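# Suction the wall plate into the gray tray

## Task

Get the wall plate into the gray tray so it sits flat on the tray's floor and stays there without the robot holding it; then release it and pull the tool away.

## Robot and tools

Robot: one arm ending in a vacuum suction cup, no fingers. Everything is steered through the cup point, the middle of the cup's rim (29 mm across) when nothing presses on it. The cup opens along the cup point's own +z axis. About 7 cm behind the rim the tool body and its camera stick out up to about 8 cm sideways, so leave room near tray walls.

Frames: the scene frame sits on the table top directly under the arm base, +z up, +y to the left when facing along +x. Result lines report the cup point in this frame: end_effector_position in metres, end_effector_quat_wxyz, and linear (m/s) and angular (rad/s) velocities. The printed position may be slightly wrong, worse at long reach. The base itself may be tilted relative to the table.

execute_actions(actions): actions is a list of actions; each action is a list of up to 15 rows; an empty list just returns the state and images. Each row is one control step of 1/30 s, and an action always runs 15 steps (0.5 s); a short action repeats its final row. A row is 7 numbers, each in [-1, 1]: dx, dy, dz, rx, ry, rz, suction. The first six are an offset, not a pose: a target relative to where the cup point was measured at the start of that action (for the first action, the last pose a result reported), expressed in the cup point's own axes. Every row in an action refers to that same start, not to the row before. Scale: 1.0 equals 0.6 m of travel or 180 degrees; rx, ry, rz form one rotation vector. suction: 1 is full vacuum (roughly 55 kPa under ambient), smaller values request that fraction, and 0.05 or less switches it off; the setting persists until changed. Per step the commanded pose is clipped to 100 mm and 16 degrees from the measured one, so large offsets need several actions. Commands lag by about 0.17 s.

move(target, speed, stop_force, blocking): target is one 7-number row with the same layout, an offset in cup axes from the pose in the latest result that shows one; its suction value is applied at the start. The cup point travels a straight path there. speed is in m/s, 0.002 to 0.5 (default 0.25); turning is capped at twice that in rad/s. Paths last 0.5 to 10 s. The path ignores obstacles, and the real arm may lag, drift, or exceed speed. stop_force (N, 9 to 40, only after the scene has run 0.2 s) ends the path when the wrist senses that much extra resistance along the travel direction for two steps; the cup then backs up two steps and holds. Use it only with slow, non-rotating moves, and omit it when lifting off something you press on. blocking=false returns after 0.5 s while the arm keeps going (not allowed with stop_force); check with wait(0) and don't send new motion until the move shows its end. The result adds a move: line: done, off_target, moving, held, fault or contact (stop_force triggered, then rest), plus limits such as paced (pose clipped) or held (a check blocked steps), and the remaining distance to target.

wait(seconds): 0 to 10 s, the arm keeps its last command. stop(): brakes a running move; suction is unaffected. zoom_image(camera, region): camera is cam_head_left (896x504), cam_head_right (896x504) or cam_wrist (616x616); region is [x0, y0, x1, y1] in pixels from the top-left, at most 504 by 504. finished_scene(scene): ends the current scene, given its number, and reports success; it cannot be undone.

Other result lines: Hand target is the pose the controller is now driving toward. pose unreachable means the clearance check (which treats the mount under the base as arm) altered or blocked a command. suction_measured shows the vacuum actually reached: near 0 means no seal; a good seal settles within 0.15 below the request and may sag 0.04 before the pump restarts. part_present turns 1 at 0.50 and back to 0 below 0.45. Wrist force and Wrist torque are in the cup's x y z axes; pressing on a surface gives a force pointing back into the arm; offsets up to about 4 N, noise up to about 2.4 N, saturation near 50 N; no reading at first is normal. Joint torques are raw drive outputs with offsets and noise, not a contact gauge.

Gripping: turn suction on and press the rim fully onto a smooth, flat patch of the plate, away from its openings and edges. Under vacuum the cup shortens, so the part rides up to about 10 mm nearer the tool. To release, set the plate down on the tray floor, switch suction off, then rise at least 15 mm.

Avoid: the arm is stiff, so pushing even slightly past contact against something firm can trigger a fault; approach slowly. A 150 N external force or a joint hitting its load limit (shoulder pan, shoulder lift, elbow 141 N m; each wrist 26.3 N m) stops the arm for 10 s. Long holding heats motors: a MOTOR HOT warning at 70 °C, brakes at 85 °C. Never drop, slam or knock anything off the table; loose items may be nudged occasionally. If the cup seals onto the table, turn suction off to free it.

Each tool is called after "Emit:" in YAML: its name, and indented under it one key for each argument.

## Session

Emit:
execute_actions:
  actions: []

Scene clock: 0.00 s.
end_effector_position=(+0.4311, +0.0205, +0.3234) suction_measured=0.01 part_present=0 end_effector_quat_wxyz=(-0.006, -0.023, +1.000, -0.004) end_effector_velocity=(-0.000, -0.000, -0.000) end_effector_angular_velocity=(+0.000, +0.001, -0.000)
Joint positions: [-0.316 -1.724  2.043 -1.891 -1.572 -0.317]
Joint velocities: [-0.001  0.     0.     0.001 -0.    -0.   ]
Joint torques (N m, as the arm reports them, + toward a larger angle): no reading
Motor temperatures (°C, as the motors report them): [23 27 23 29 31 33]
Wrist force (N, on the end effector, along its own x y z axes, offset not removed): no reading
Wrist torque (N m, same axes, about the end effector's origin, offset not removed): no reading
Hand target: +0.431, +0.021, +0.323; -0.006, -0.023, +1.000, -0.004

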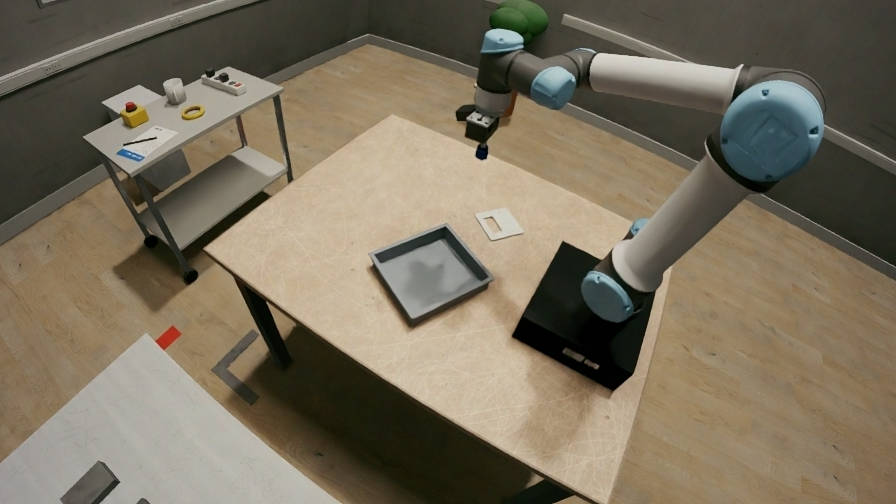

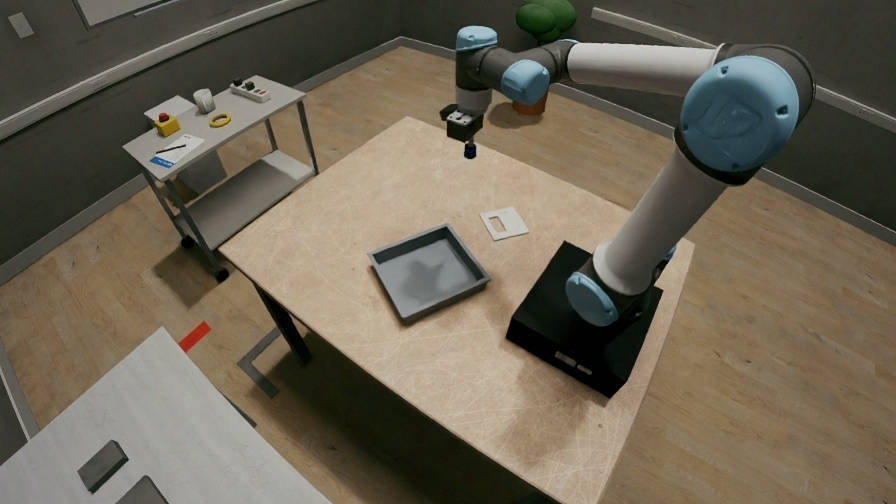

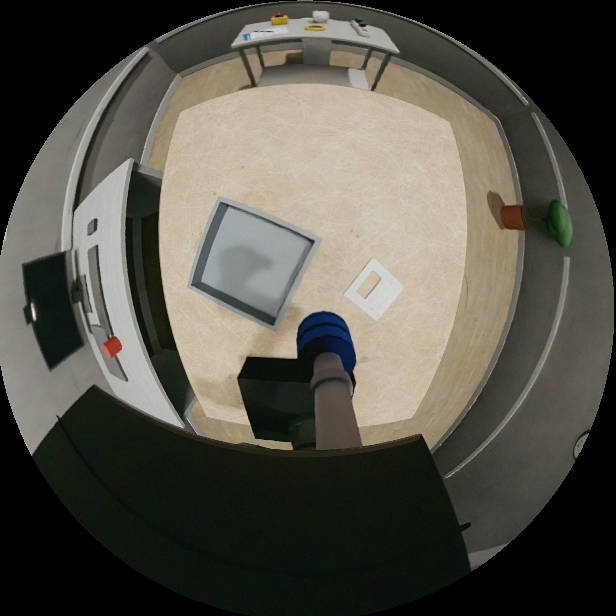

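Emit:
move:
  target: [-0.08,-0.2,0.3,0,0,0,0]

Scene clock: 2.13 s.
end_effector_position=(+0.4820, -0.0984, +0.1441) suction_measured=0.01 part_present=0 end_effector_quat_wxyz=(-0.006, -0.023, +1.000, -0.004) end_effector_velocity=(+0.001, -0.001, -0.002) end_effector_angular_velocity=(-0.001, -0.001, +0.001)
Joint positions: [-0.521 -1.305  2.147 -2.414 -1.572 -0.522]
Joint velocities: [-0.001  0.006 -0.002 -0.006 -0.    -0.001]
Joint torques (N m, as the arm reports them, + toward a larger angle): [-15.   -15.72 -23.25  -4.61   2.86  -1.44]
Motor temperatures (°C, as the motors report them): [23 27 23 29 31 33]
Wrist force (N, on the end effector, along its own x y z axes, offset not removed): [1.8 -1.6 0.5]
Wrist torque (N m, same axes, about the end effector's origin, offset not removed): [-0.28 -0.14 -0.22]
Hand target: +0.482, -0.098, +0.144; -0.006, -0.023, +1.000, -0.004
Off the commanded pose: 0.001 m, 0 deg.
move: done

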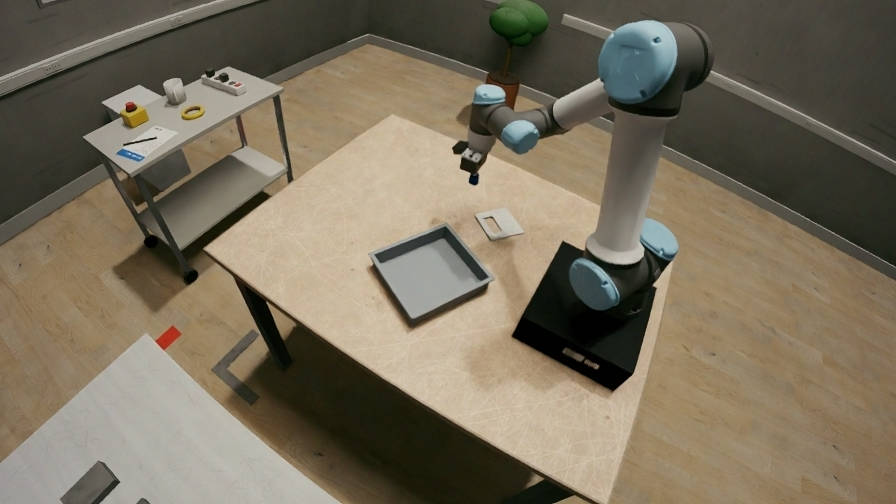

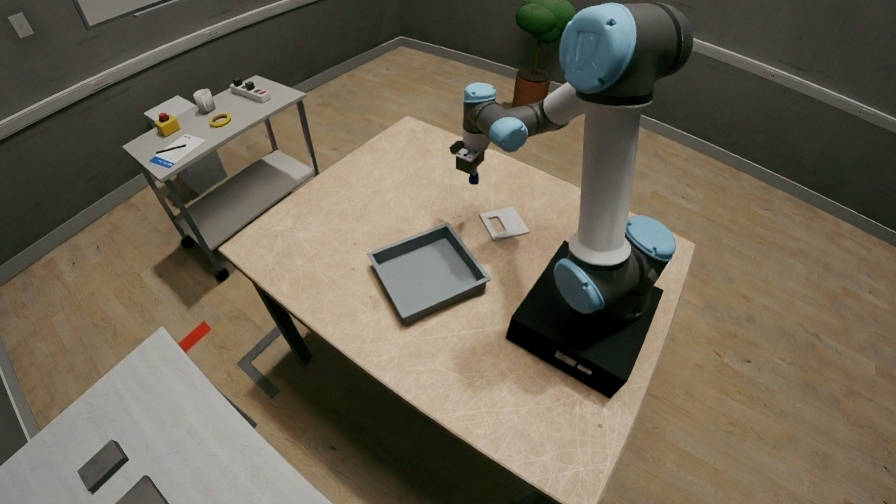

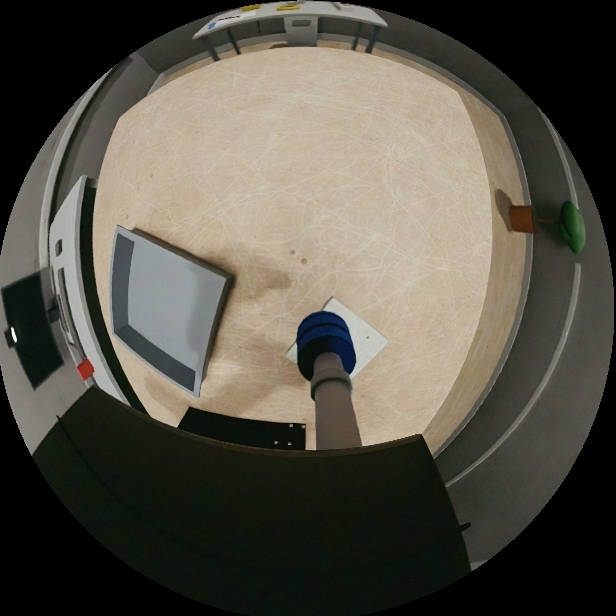

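Emit:
move:
  target: [0.15,0,0.07,0,0,0,0]

Emit:
zoom_image:
  camera: "cam_wrist"
  region: [200,150,460,410]

Scene clock: 4.17 s.
end_effector_position=(+0.3918, -0.1026, +0.1033) suction_measured=0.01 part_present=0 end_effector_quat_wxyz=(-0.006, -0.023, +1.000, -0.004) end_effector_velocity=(-0.002, -0.000, -0.001) end_effector_angular_velocity=(-0.000, -0.003, +0.001)
Joint positions: [-0.635 -1.363  2.414 -2.623 -1.572 -0.636]
Joint velocities: [-0.005 -0.001  0.008 -0.009  0.002 -0.006]
Joint torques (N m, as the arm reports them, + toward a larger angle): [-16.29 -31.31  -5.45  -4.63   2.97  -1.64]
Motor temperatures (°C, as the motors report them): [23 27 23 29 31 33]
Wrist force (N, on the end effector, along its own x y z axes, offset not removed): [1.0 1.7 3.1]
Wrist torque (N m, same axes, about the end effector's origin, offset not removed): [0.20 -0.24 -0.22]
Hand target: +0.392, -0.103, +0.103; -0.006, -0.023, +1.000, -0.004
Off the commanded pose: 0.000 m, 0 deg.
move: done

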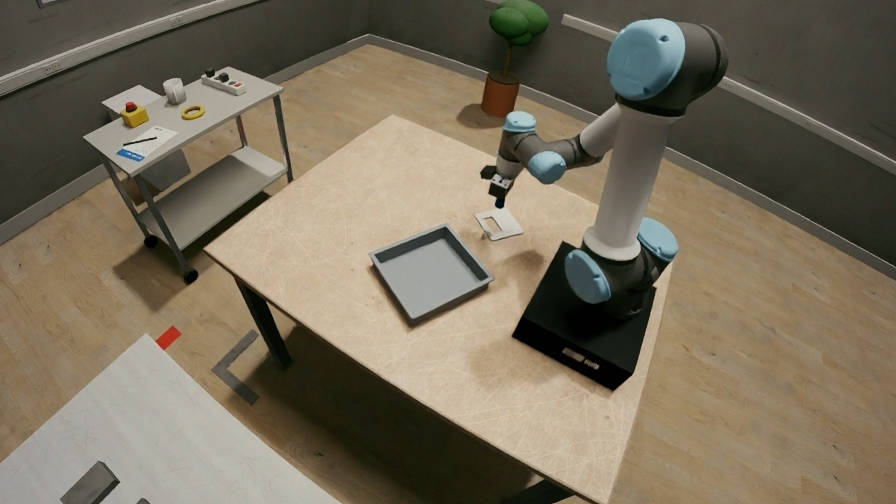

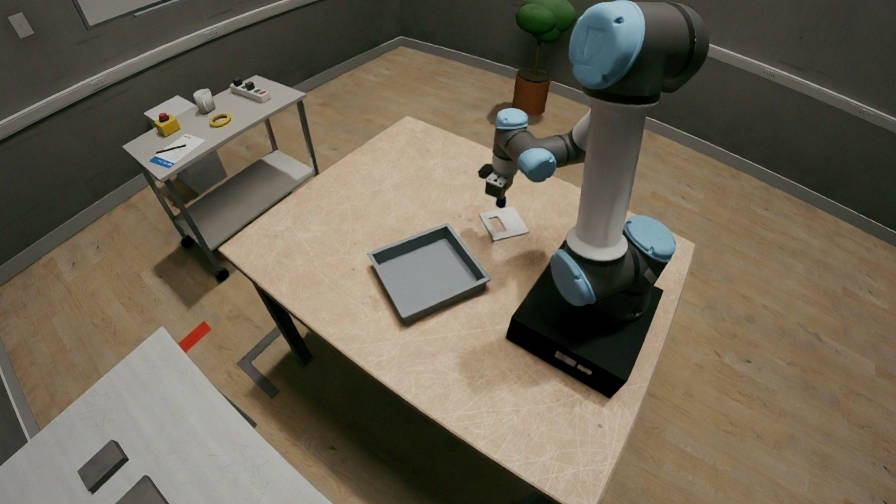

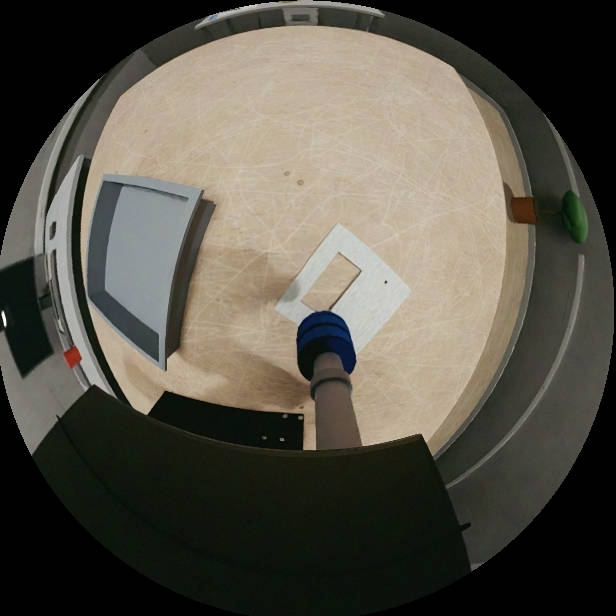

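Region (200, 150, 460, 410) of cam_wrist's 616x616 image, scaled by 1.938, with more detail than that image has.

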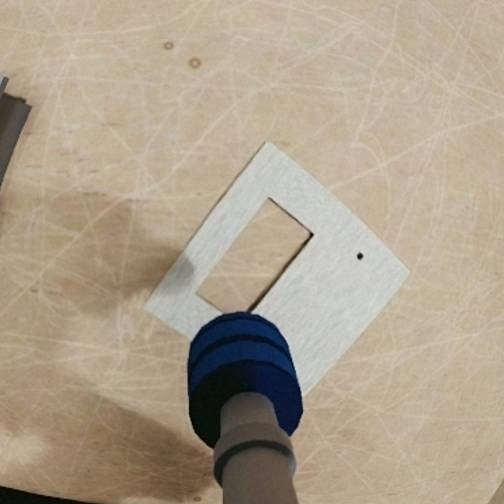

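Emit:
move:
  target: [-0.025,-0.11,0.105,0,0,0,0]

Emit:
zoom_image:
  camera: "cam_wrist"
  region: [150,150,500,500]

Scene clock: 5.73 s.
end_effector_position=(+0.4088, -0.1681, +0.0409) suction_measured=0.01 part_present=0 end_effector_quat_wxyz=(-0.006, -0.023, +1.000, -0.004) end_effector_velocity=(+0.001, -0.001, -0.001) end_effector_angular_velocity=(-0.000, -0.002, +0.000)
Joint positions: [-0.738 -1.113  2.334 -2.793 -1.572 -0.739]
Joint velocities: [-0.001  0.006 -0.004 -0.004  0.001 -0.001]
Joint torques (N m, as the arm reports them, + toward a larger angle): [-15.59 -16.34 -15.11  -4.61   2.91  -1.7 ]
Motor temperatures (°C, as the motors report them): [23 27 23 29 31 33]
Wrist force (N, on the end effector, along its own x y z axes, offset not removed): [2.1 -1.3 0.2]
Wrist torque (N m, same axes, about the end effector's origin, offset not removed): [-0.57 0.02 -0.14]
Hand target: +0.409, -0.168, +0.041; -0.006, -0.023, +1.000, -0.004
Off the commanded pose: 0.000 m, 0 deg.
move: done

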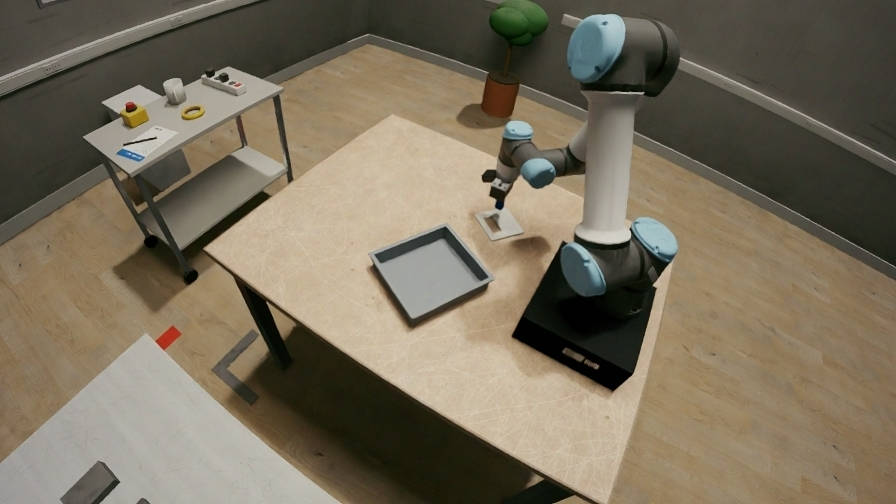

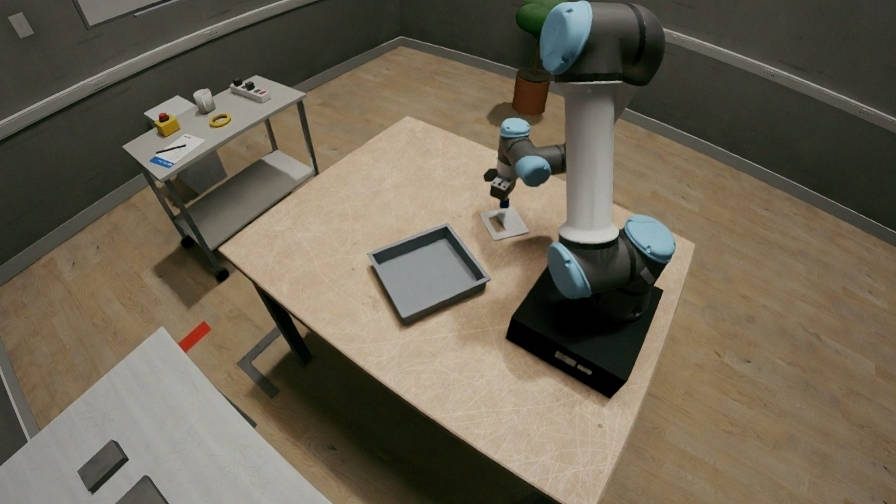

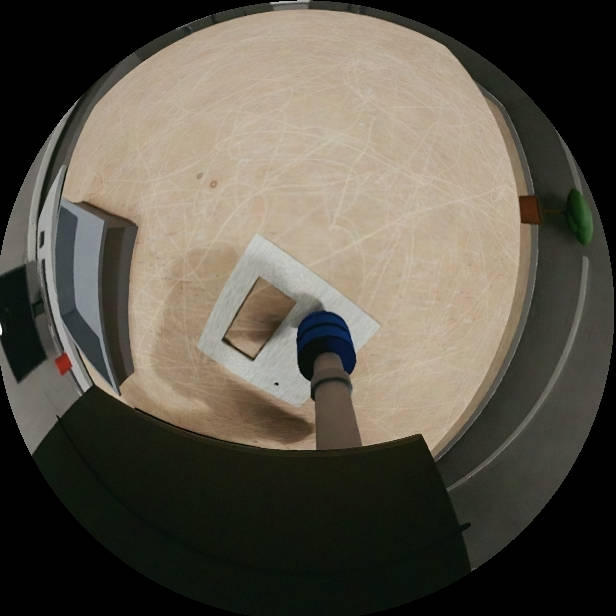

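Region (150, 150, 500, 500) of cam_wrist's 616x616 image, scaled by 1.440, with more detail than that image has.

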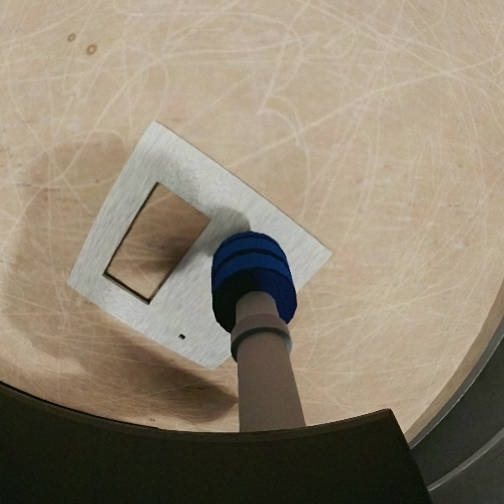

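Emit:
move:
  target: [0.015,0.012,0.04,0,0,0,1]

Emit:
move:
  target: [0,0,0.04,0,0,0,1]
  speed: 0.01
  stop_force: 10

Scene clock: 7.03 s.
end_effector_position=(+0.3993, -0.1616, +0.0173) suction_measured=0.01 part_present=0 end_effector_quat_wxyz=(-0.006, -0.023, +1.000, -0.004) end_effector_velocity=(-0.001, +0.001, -0.003) end_effector_angular_velocity=(+0.000, +0.000, -0.000)
Joint positions: [-0.74  -1.05   2.366 -2.887 -1.572 -0.741]
Joint velocities: [-0.     0.008  0.003 -0.011  0.     0.   ]
Joint torques (N m, as the arm reports them, + toward a larger angle): [-14.94 -17.52   0.65  -4.57  -1.17  -1.59]
Motor temperatures (°C, as the motors report them): [23 27 23 29 31 33]
Wrist force (N, on the end effector, along its own x y z axes, offset not removed): [0.1 1.9 1.2]
Wrist torque (N m, same axes, about the end effector's origin, offset not removed): [0.13 0.27 -0.39]
Hand target: +0.399, -0.162, +0.017; -0.006, -0.023, +1.000, -0.004
Off the commanded pose: 0.000 m, 0 deg.
move: done

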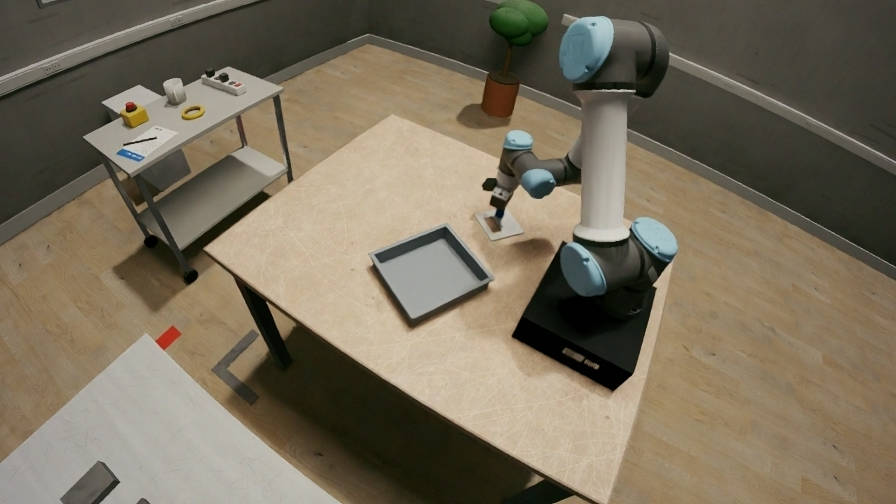

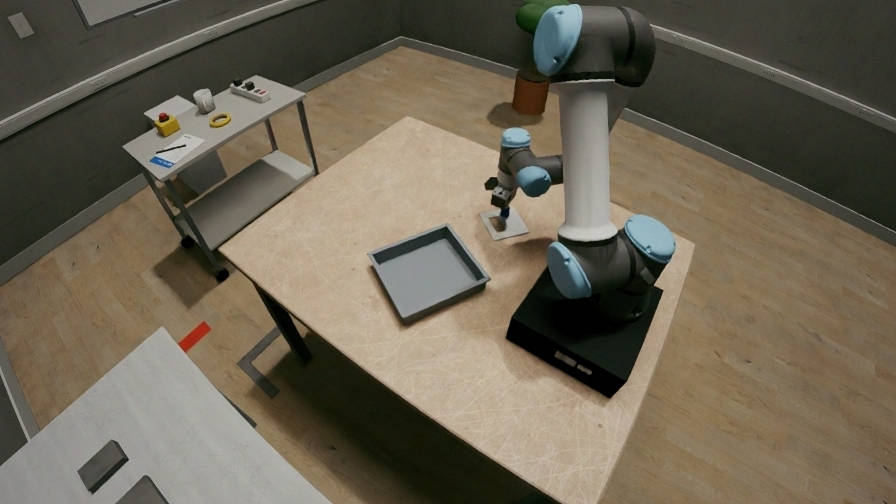

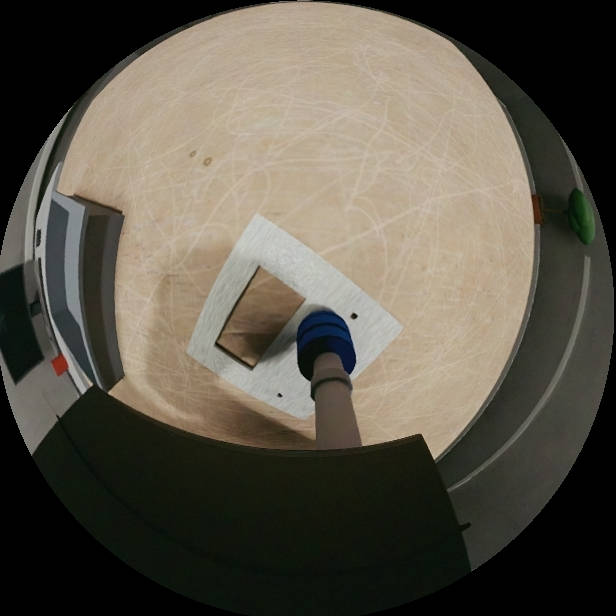

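Scene clock: 9.53 s.
end_effector_position=(+0.3992, -0.1619, -0.0035) suction_measured=0.99 part_present=1 end_effector_quat_wxyz=(-0.006, -0.023, +1.000, -0.004) end_effector_velocity=(-0.001, +0.001, +0.002) end_effector_angular_velocity=(+0.005, +0.005, -0.001)
Joint positions: [-0.74  -0.982  2.361 -2.952 -1.572 -0.741]
Joint velocities: [-0.    -0.009  0.     0.016  0.001  0.   ]
Joint torques (N m, as the arm reports them, + toward a larger angle): [-14.84 -28.23   8.38   4.35  -1.68  -1.41]
Motor temperatures (°C, as the motors report them): [23 27 23 29 31 33]
Wrist force (N, on the end effector, along its own x y z axes, offset not removed): [-2.5 5.3 -33.3]
Wrist torque (N m, same axes, about the end effector's origin, offset not removed): [0.69 0.09 -0.35]
Hand target: +0.399, -0.162, -0.003; -0.006, -0.023, +1.000, -0.004
Off the commanded pose: 0.003 m, 0 deg.
move: contact

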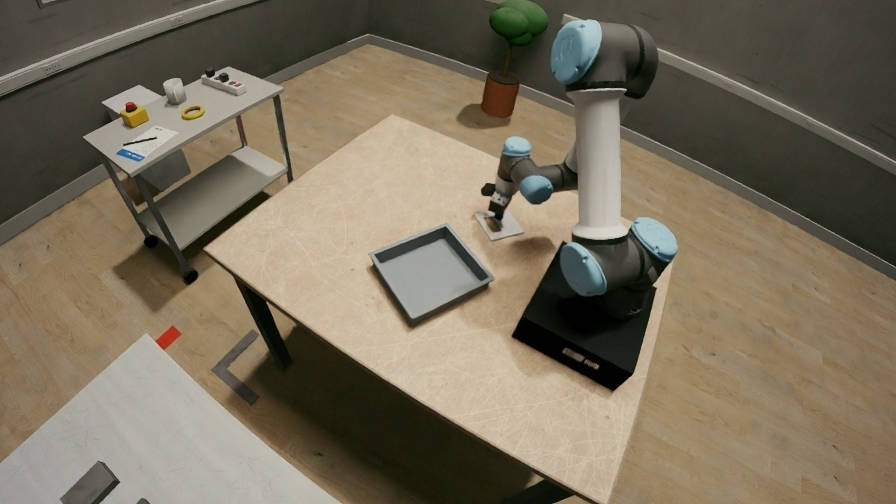

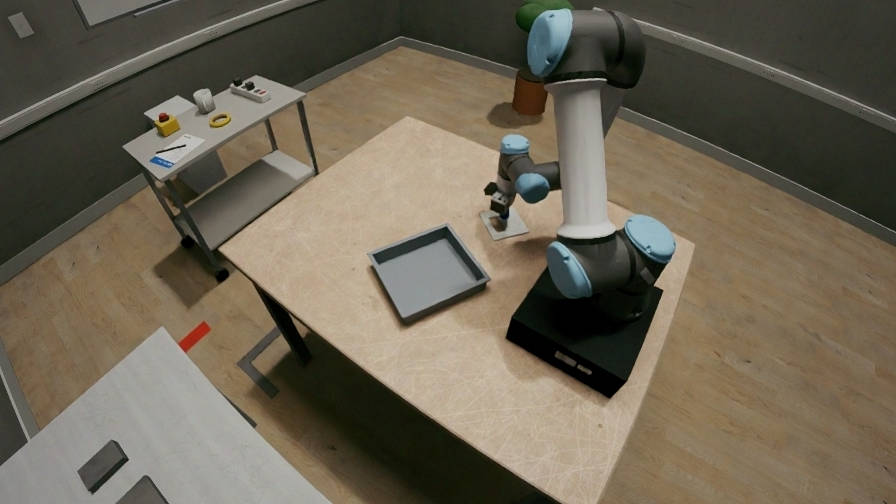

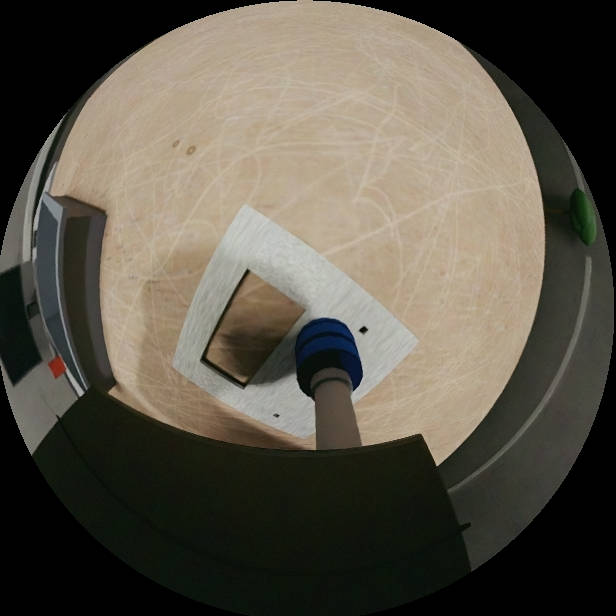

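Emit:
move:
  target: [0,0,-0.3,0,0,0,1]

Emit:
move:
  target: [-0.1,0.5,0,0,0,0,1]

Scene clock: 11.30 s.
end_effector_position=(+0.4014, -0.1605, +0.1759) suction_measured=0.99 part_present=1 end_effector_quat_wxyz=(-0.006, -0.023, +1.000, -0.005) end_effector_velocity=(-0.000, -0.001, +0.003) end_effector_angular_velocity=(-0.001, +0.001, -0.001)
Joint positions: [-0.74  -1.496  2.276 -2.353 -1.572 -0.741]
Joint velocities: [-0.    -0.005 -0.004  0.009 -0.001  0.   ]
Joint torques (N m, as the arm reports them, + toward a larger angle): [-15.09 -30.01 -25.16   0.69  -2.46  -1.5 ]
Motor temperatures (°C, as the motors report them): [23 27 23 29 31 33]
Wrist force (N, on the end effector, along its own x y z axes, offset not removed): [-4.6 -1.6 -1.5]
Wrist torque (N m, same axes, about the end effector's origin, offset not removed): [-0.22 0.58 -0.19]
Hand target: +0.401, -0.160, +0.176; -0.006, -0.023, +1.000, -0.004
Off the commanded pose: 0.001 m, 0 deg.
move: done

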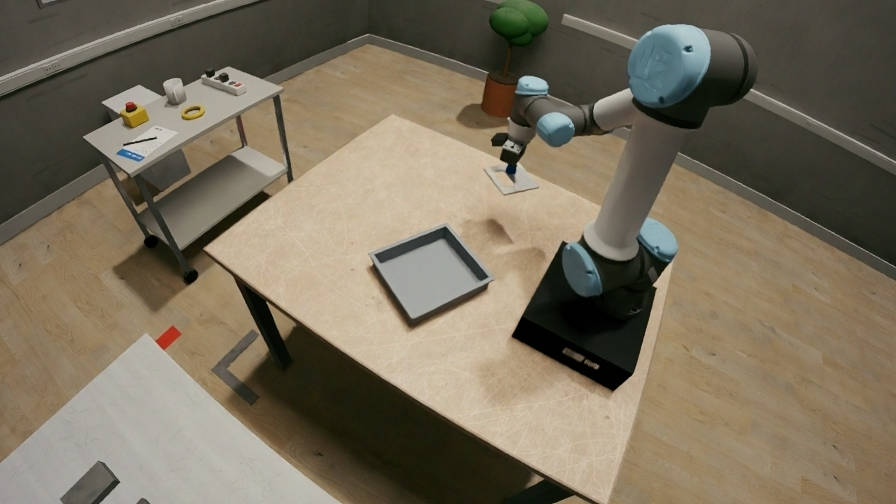

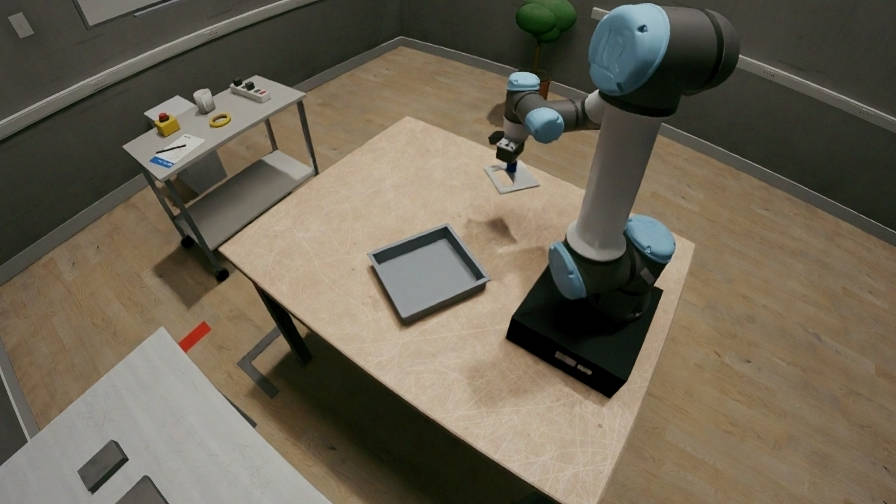

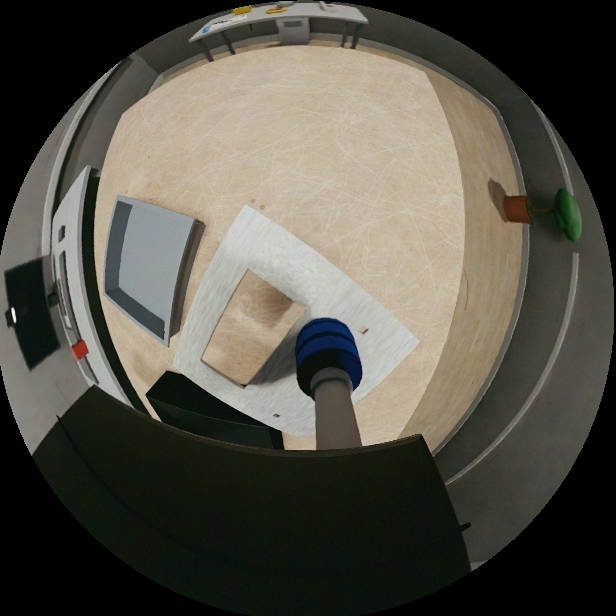

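Scene clock: 13.20 s.
end_effector_position=(+0.4480, +0.1414, +0.1731) suction_measured=0.98 part_present=1 end_effector_quat_wxyz=(-0.005, -0.023, +1.000, -0.004) end_effector_velocity=(+0.001, +0.003, -0.000) end_effector_angular_velocity=(-0.001, +0.001, -0.001)
Joint positions: [-0.027 -1.413  2.179 -2.339 -1.572 -0.028]
Joint velocities: [ 0.006  0.005 -0.005  0.001 -0.001  0.007]
Joint torques (N m, as the arm reports them, + toward a larger angle): [ 12.2  -12.32 -25.07   0.61  -2.51   1.53]
Motor temperatures (°C, as the motors report them): [23 27 23 29 31 33]
Wrist force (N, on the end effector, along its own x y z axes, offset not removed): [-2.4 -1.2 0.1]
Wrist torque (N m, same axes, about the end effector's origin, offset not removed): [-0.19 0.47 -0.25]
Hand target: +0.448, +0.142, +0.173; -0.005, -0.023, +1.000, -0.004
Off the commanded pose: 0.001 m, 0 deg.
move: done

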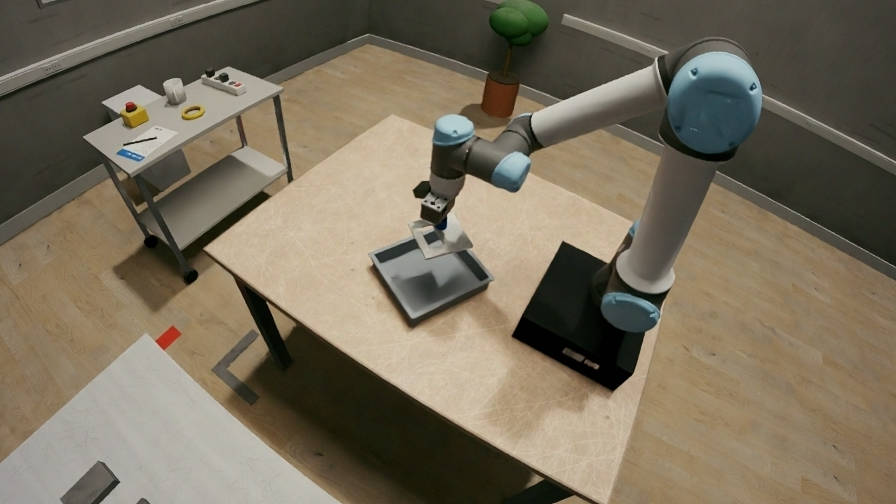

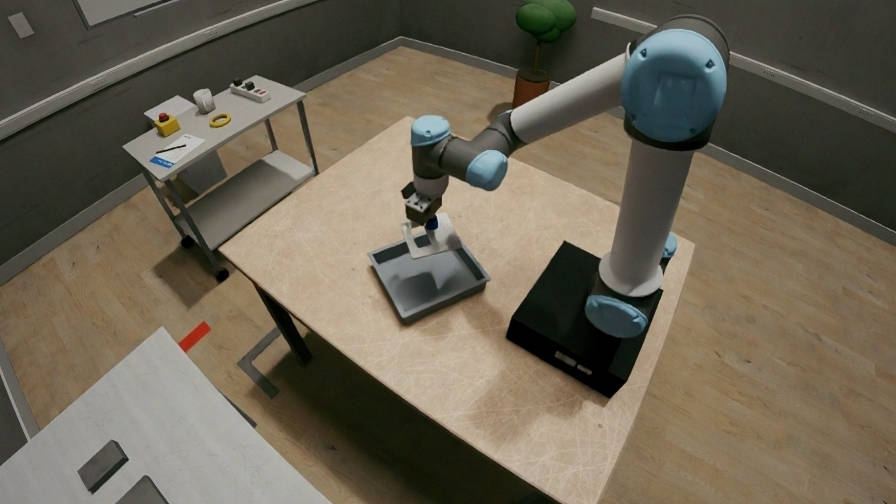

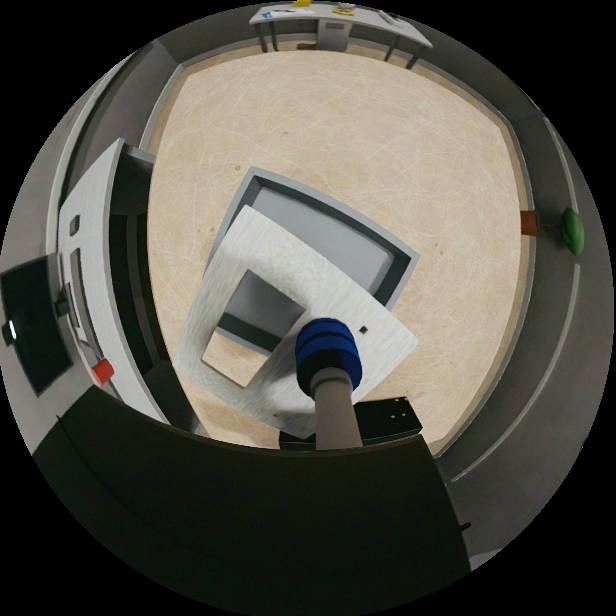

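Emit:
move:
  target: [-0.055,0,0.17,0,0,0,1]

Scene clock: 14.60 s.
end_effector_position=(+0.4796, +0.1421, +0.0711) suction_measured=0.99 part_present=1 end_effector_quat_wxyz=(-0.005, -0.023, +1.000, -0.004) end_effector_velocity=(+0.001, -0.000, -0.002) end_effector_angular_velocity=(-0.001, +0.001, +0.000)
Joint positions: [-0.025 -1.126  2.163 -2.609 -1.572 -0.026]
Joint velocities: [ 0.     0.007 -0.003 -0.004 -0.001  0.   ]
Joint torques (N m, as the arm reports them, + toward a larger angle): [ 12.29 -20.2  -19.14  -4.7   -1.26   1.62]
Motor temperatures (°C, as the motors report them): [23 27 23 29 31 33]
Wrist force (N, on the end effector, along its own x y z axes, offset not removed): [-1.4 -0.5 -1.2]
Wrist torque (N m, same axes, about the end effector's origin, offset not removed): [-0.27 0.27 -0.14]
Hand target: +0.480, +0.142, +0.071; -0.005, -0.023, +1.000, -0.004
Off the commanded pose: 0.000 m, 0 deg.
move: done

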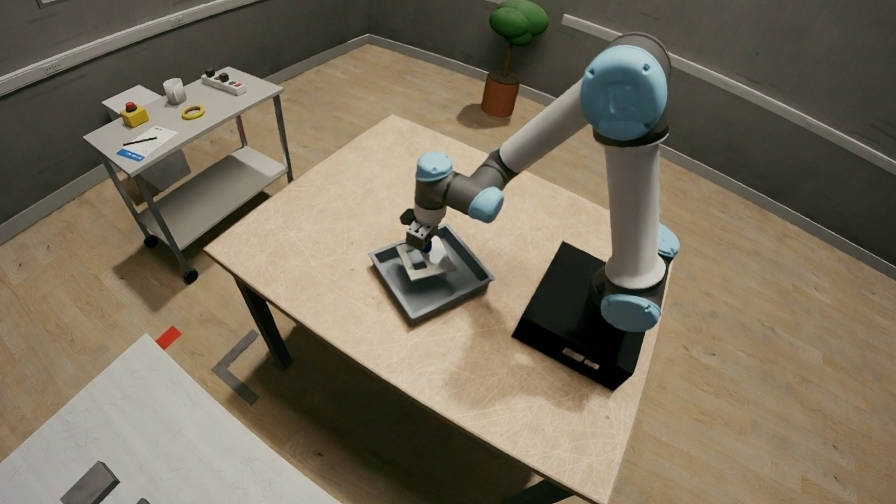

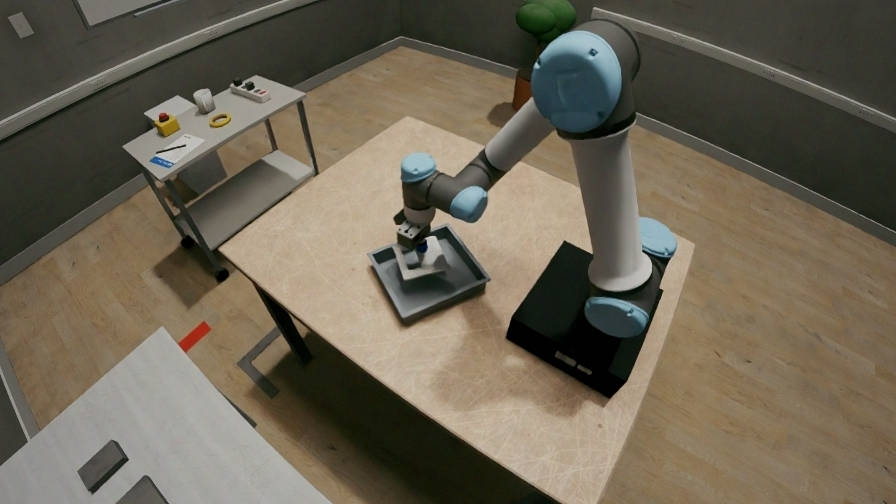

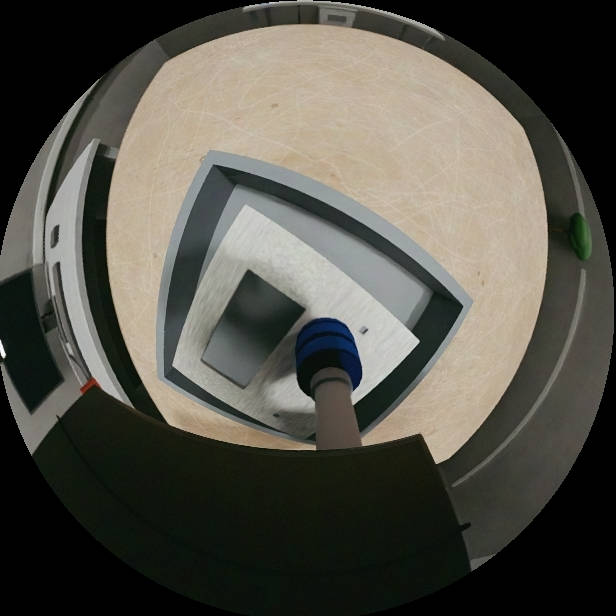

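Emit:
move:
  target: [-0.025,0,0.06,0,0,0,1]

Emit:
move:
  target: [0,0,0.06,0,0,0,1]
  speed: 0.012
  stop_force: 9

Scene clock: 15.73 s.
end_effector_position=(+0.4941, +0.1425, +0.0353) suction_measured=0.99 part_present=1 end_effector_quat_wxyz=(-0.005, -0.023, +1.000, -0.004) end_effector_velocity=(+0.001, +0.000, -0.002) end_effector_angular_velocity=(-0.001, -0.001, +0.001)
Joint positions: [-0.024 -1.018  2.128 -2.682 -1.572 -0.026]
Joint velocities: [ 0.     0.007 -0.003 -0.004 -0.001 -0.   ]
Joint torques (N m, as the arm reports them, + toward a larger angle): [ 13.   -22.43 -19.1   -4.65   2.83   1.51]
Motor temperatures (°C, as the motors report them): [23 27 23 29 31 33]
Wrist force (N, on the end effector, along its own x y z axes, offset not removed): [-0.8 1.7 2.1]
Wrist torque (N m, same axes, about the end effector's origin, offset not removed): [0.24 0.05 -0.09]
Hand target: +0.494, +0.142, +0.035; -0.005, -0.023, +1.000, -0.004
Off the commanded pose: 0.000 m, 0 deg.
move: done

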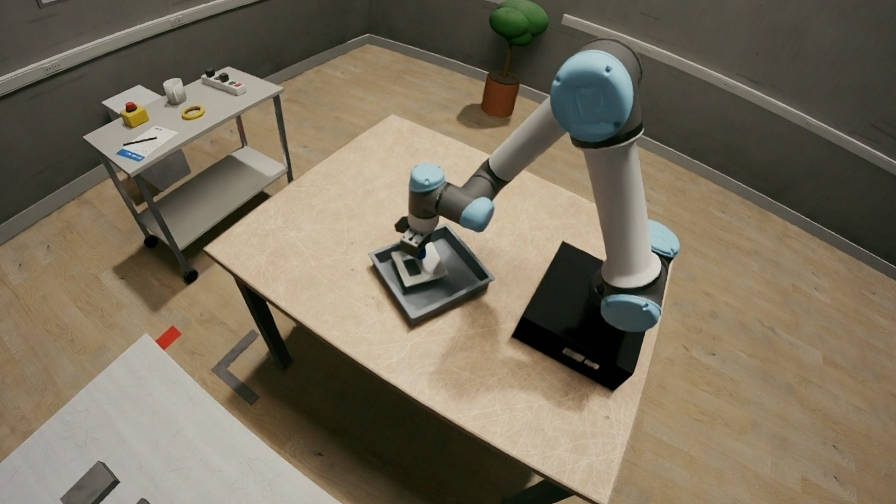

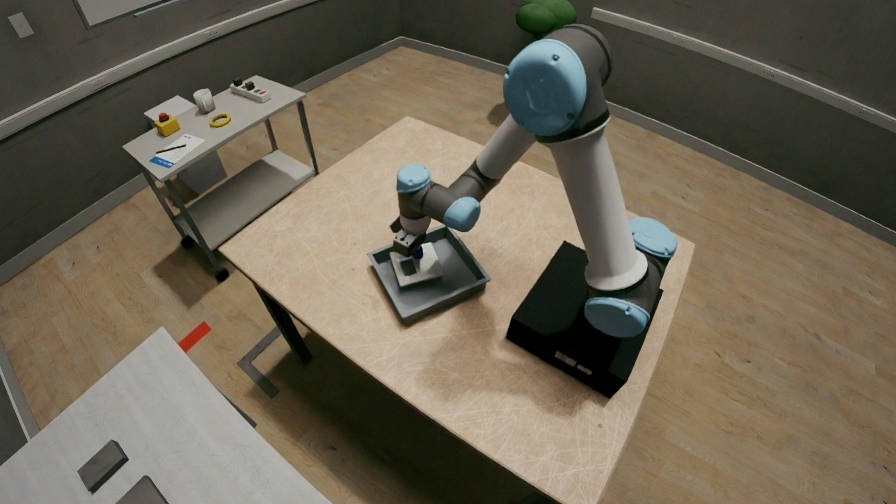

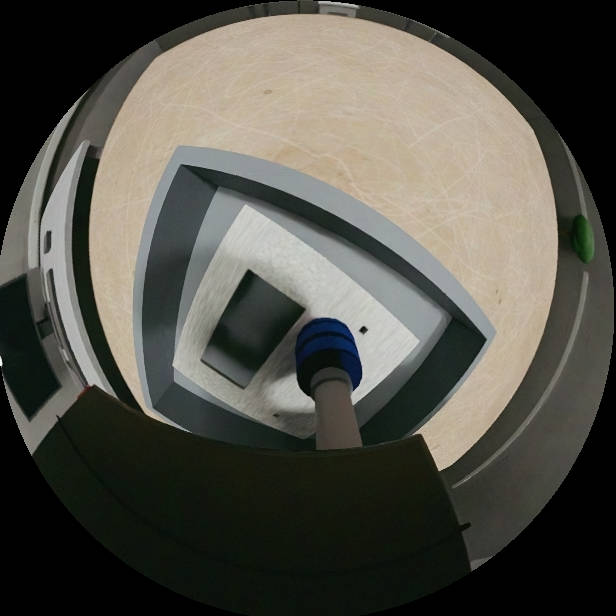

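Scene clock: 18.97 s.
end_effector_position=(+0.4937, +0.1422, -0.0002) suction_measured=0.99 part_present=1 end_effector_quat_wxyz=(-0.005, -0.023, +1.000, -0.004) end_effector_velocity=(+0.000, +0.000, -0.002) end_effector_angular_velocity=(+0.001, -0.001, -0.000)
Joint positions: [-0.024 -0.928  2.126 -2.771 -1.572 -0.026]
Joint velocities: [ 0.     0.007 -0.001 -0.007  0.     0.   ]
Joint torques (N m, as the arm reports them, + toward a larger angle): [ -0.22 -16.24 -14.39  -3.34   2.58  -1.43]
Motor temperatures (°C, as the motors report them): [23 27 23 29 31 33]
Wrist force (N, on the end effector, along its own x y z axes, offset not removed): [-0.6 3.7 -15.0]
Wrist torque (N m, same axes, about the end effector's origin, offset not removed): [0.27 0.57 -0.05]
Hand target: +0.494, +0.142, -0.001; -0.005, -0.023, +1.000, -0.004
Off the commanded pose: 0.001 m, 0 deg.
move: done

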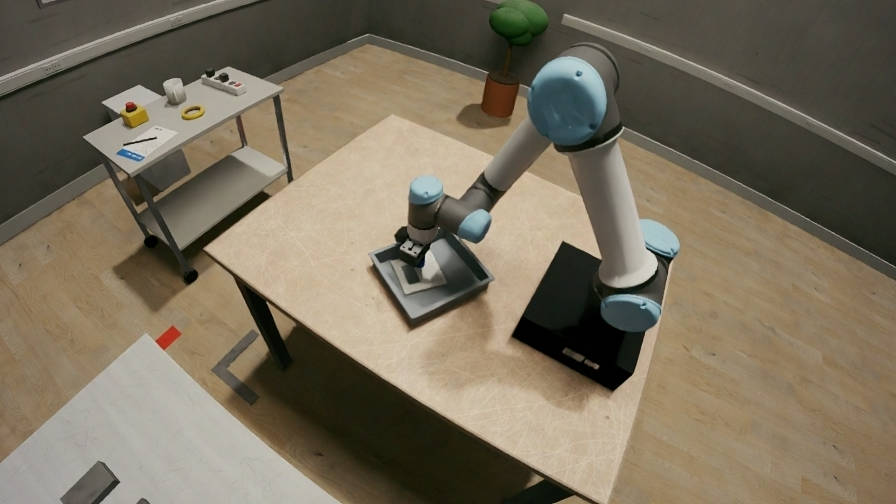

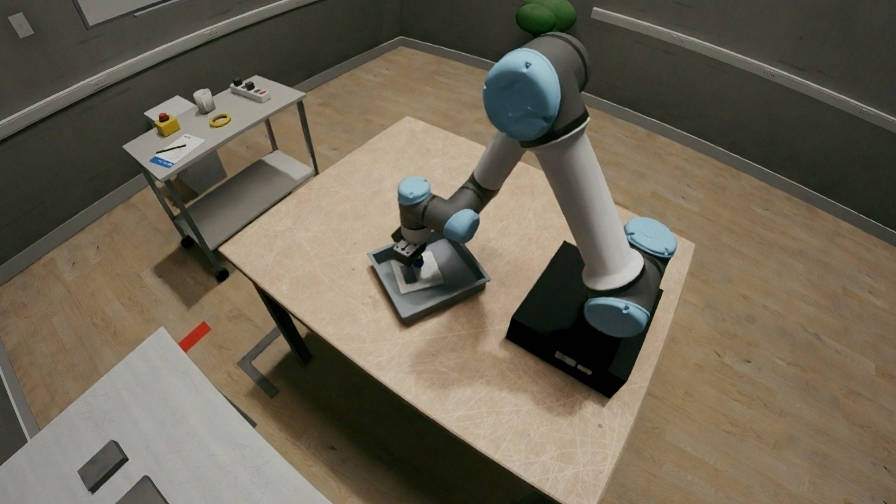

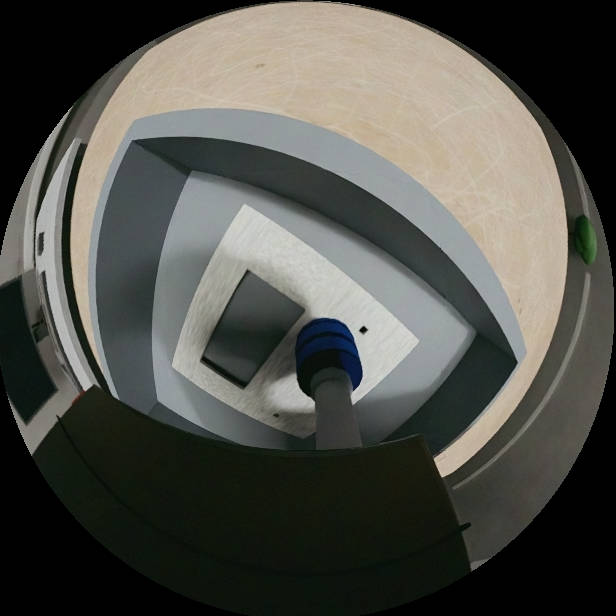

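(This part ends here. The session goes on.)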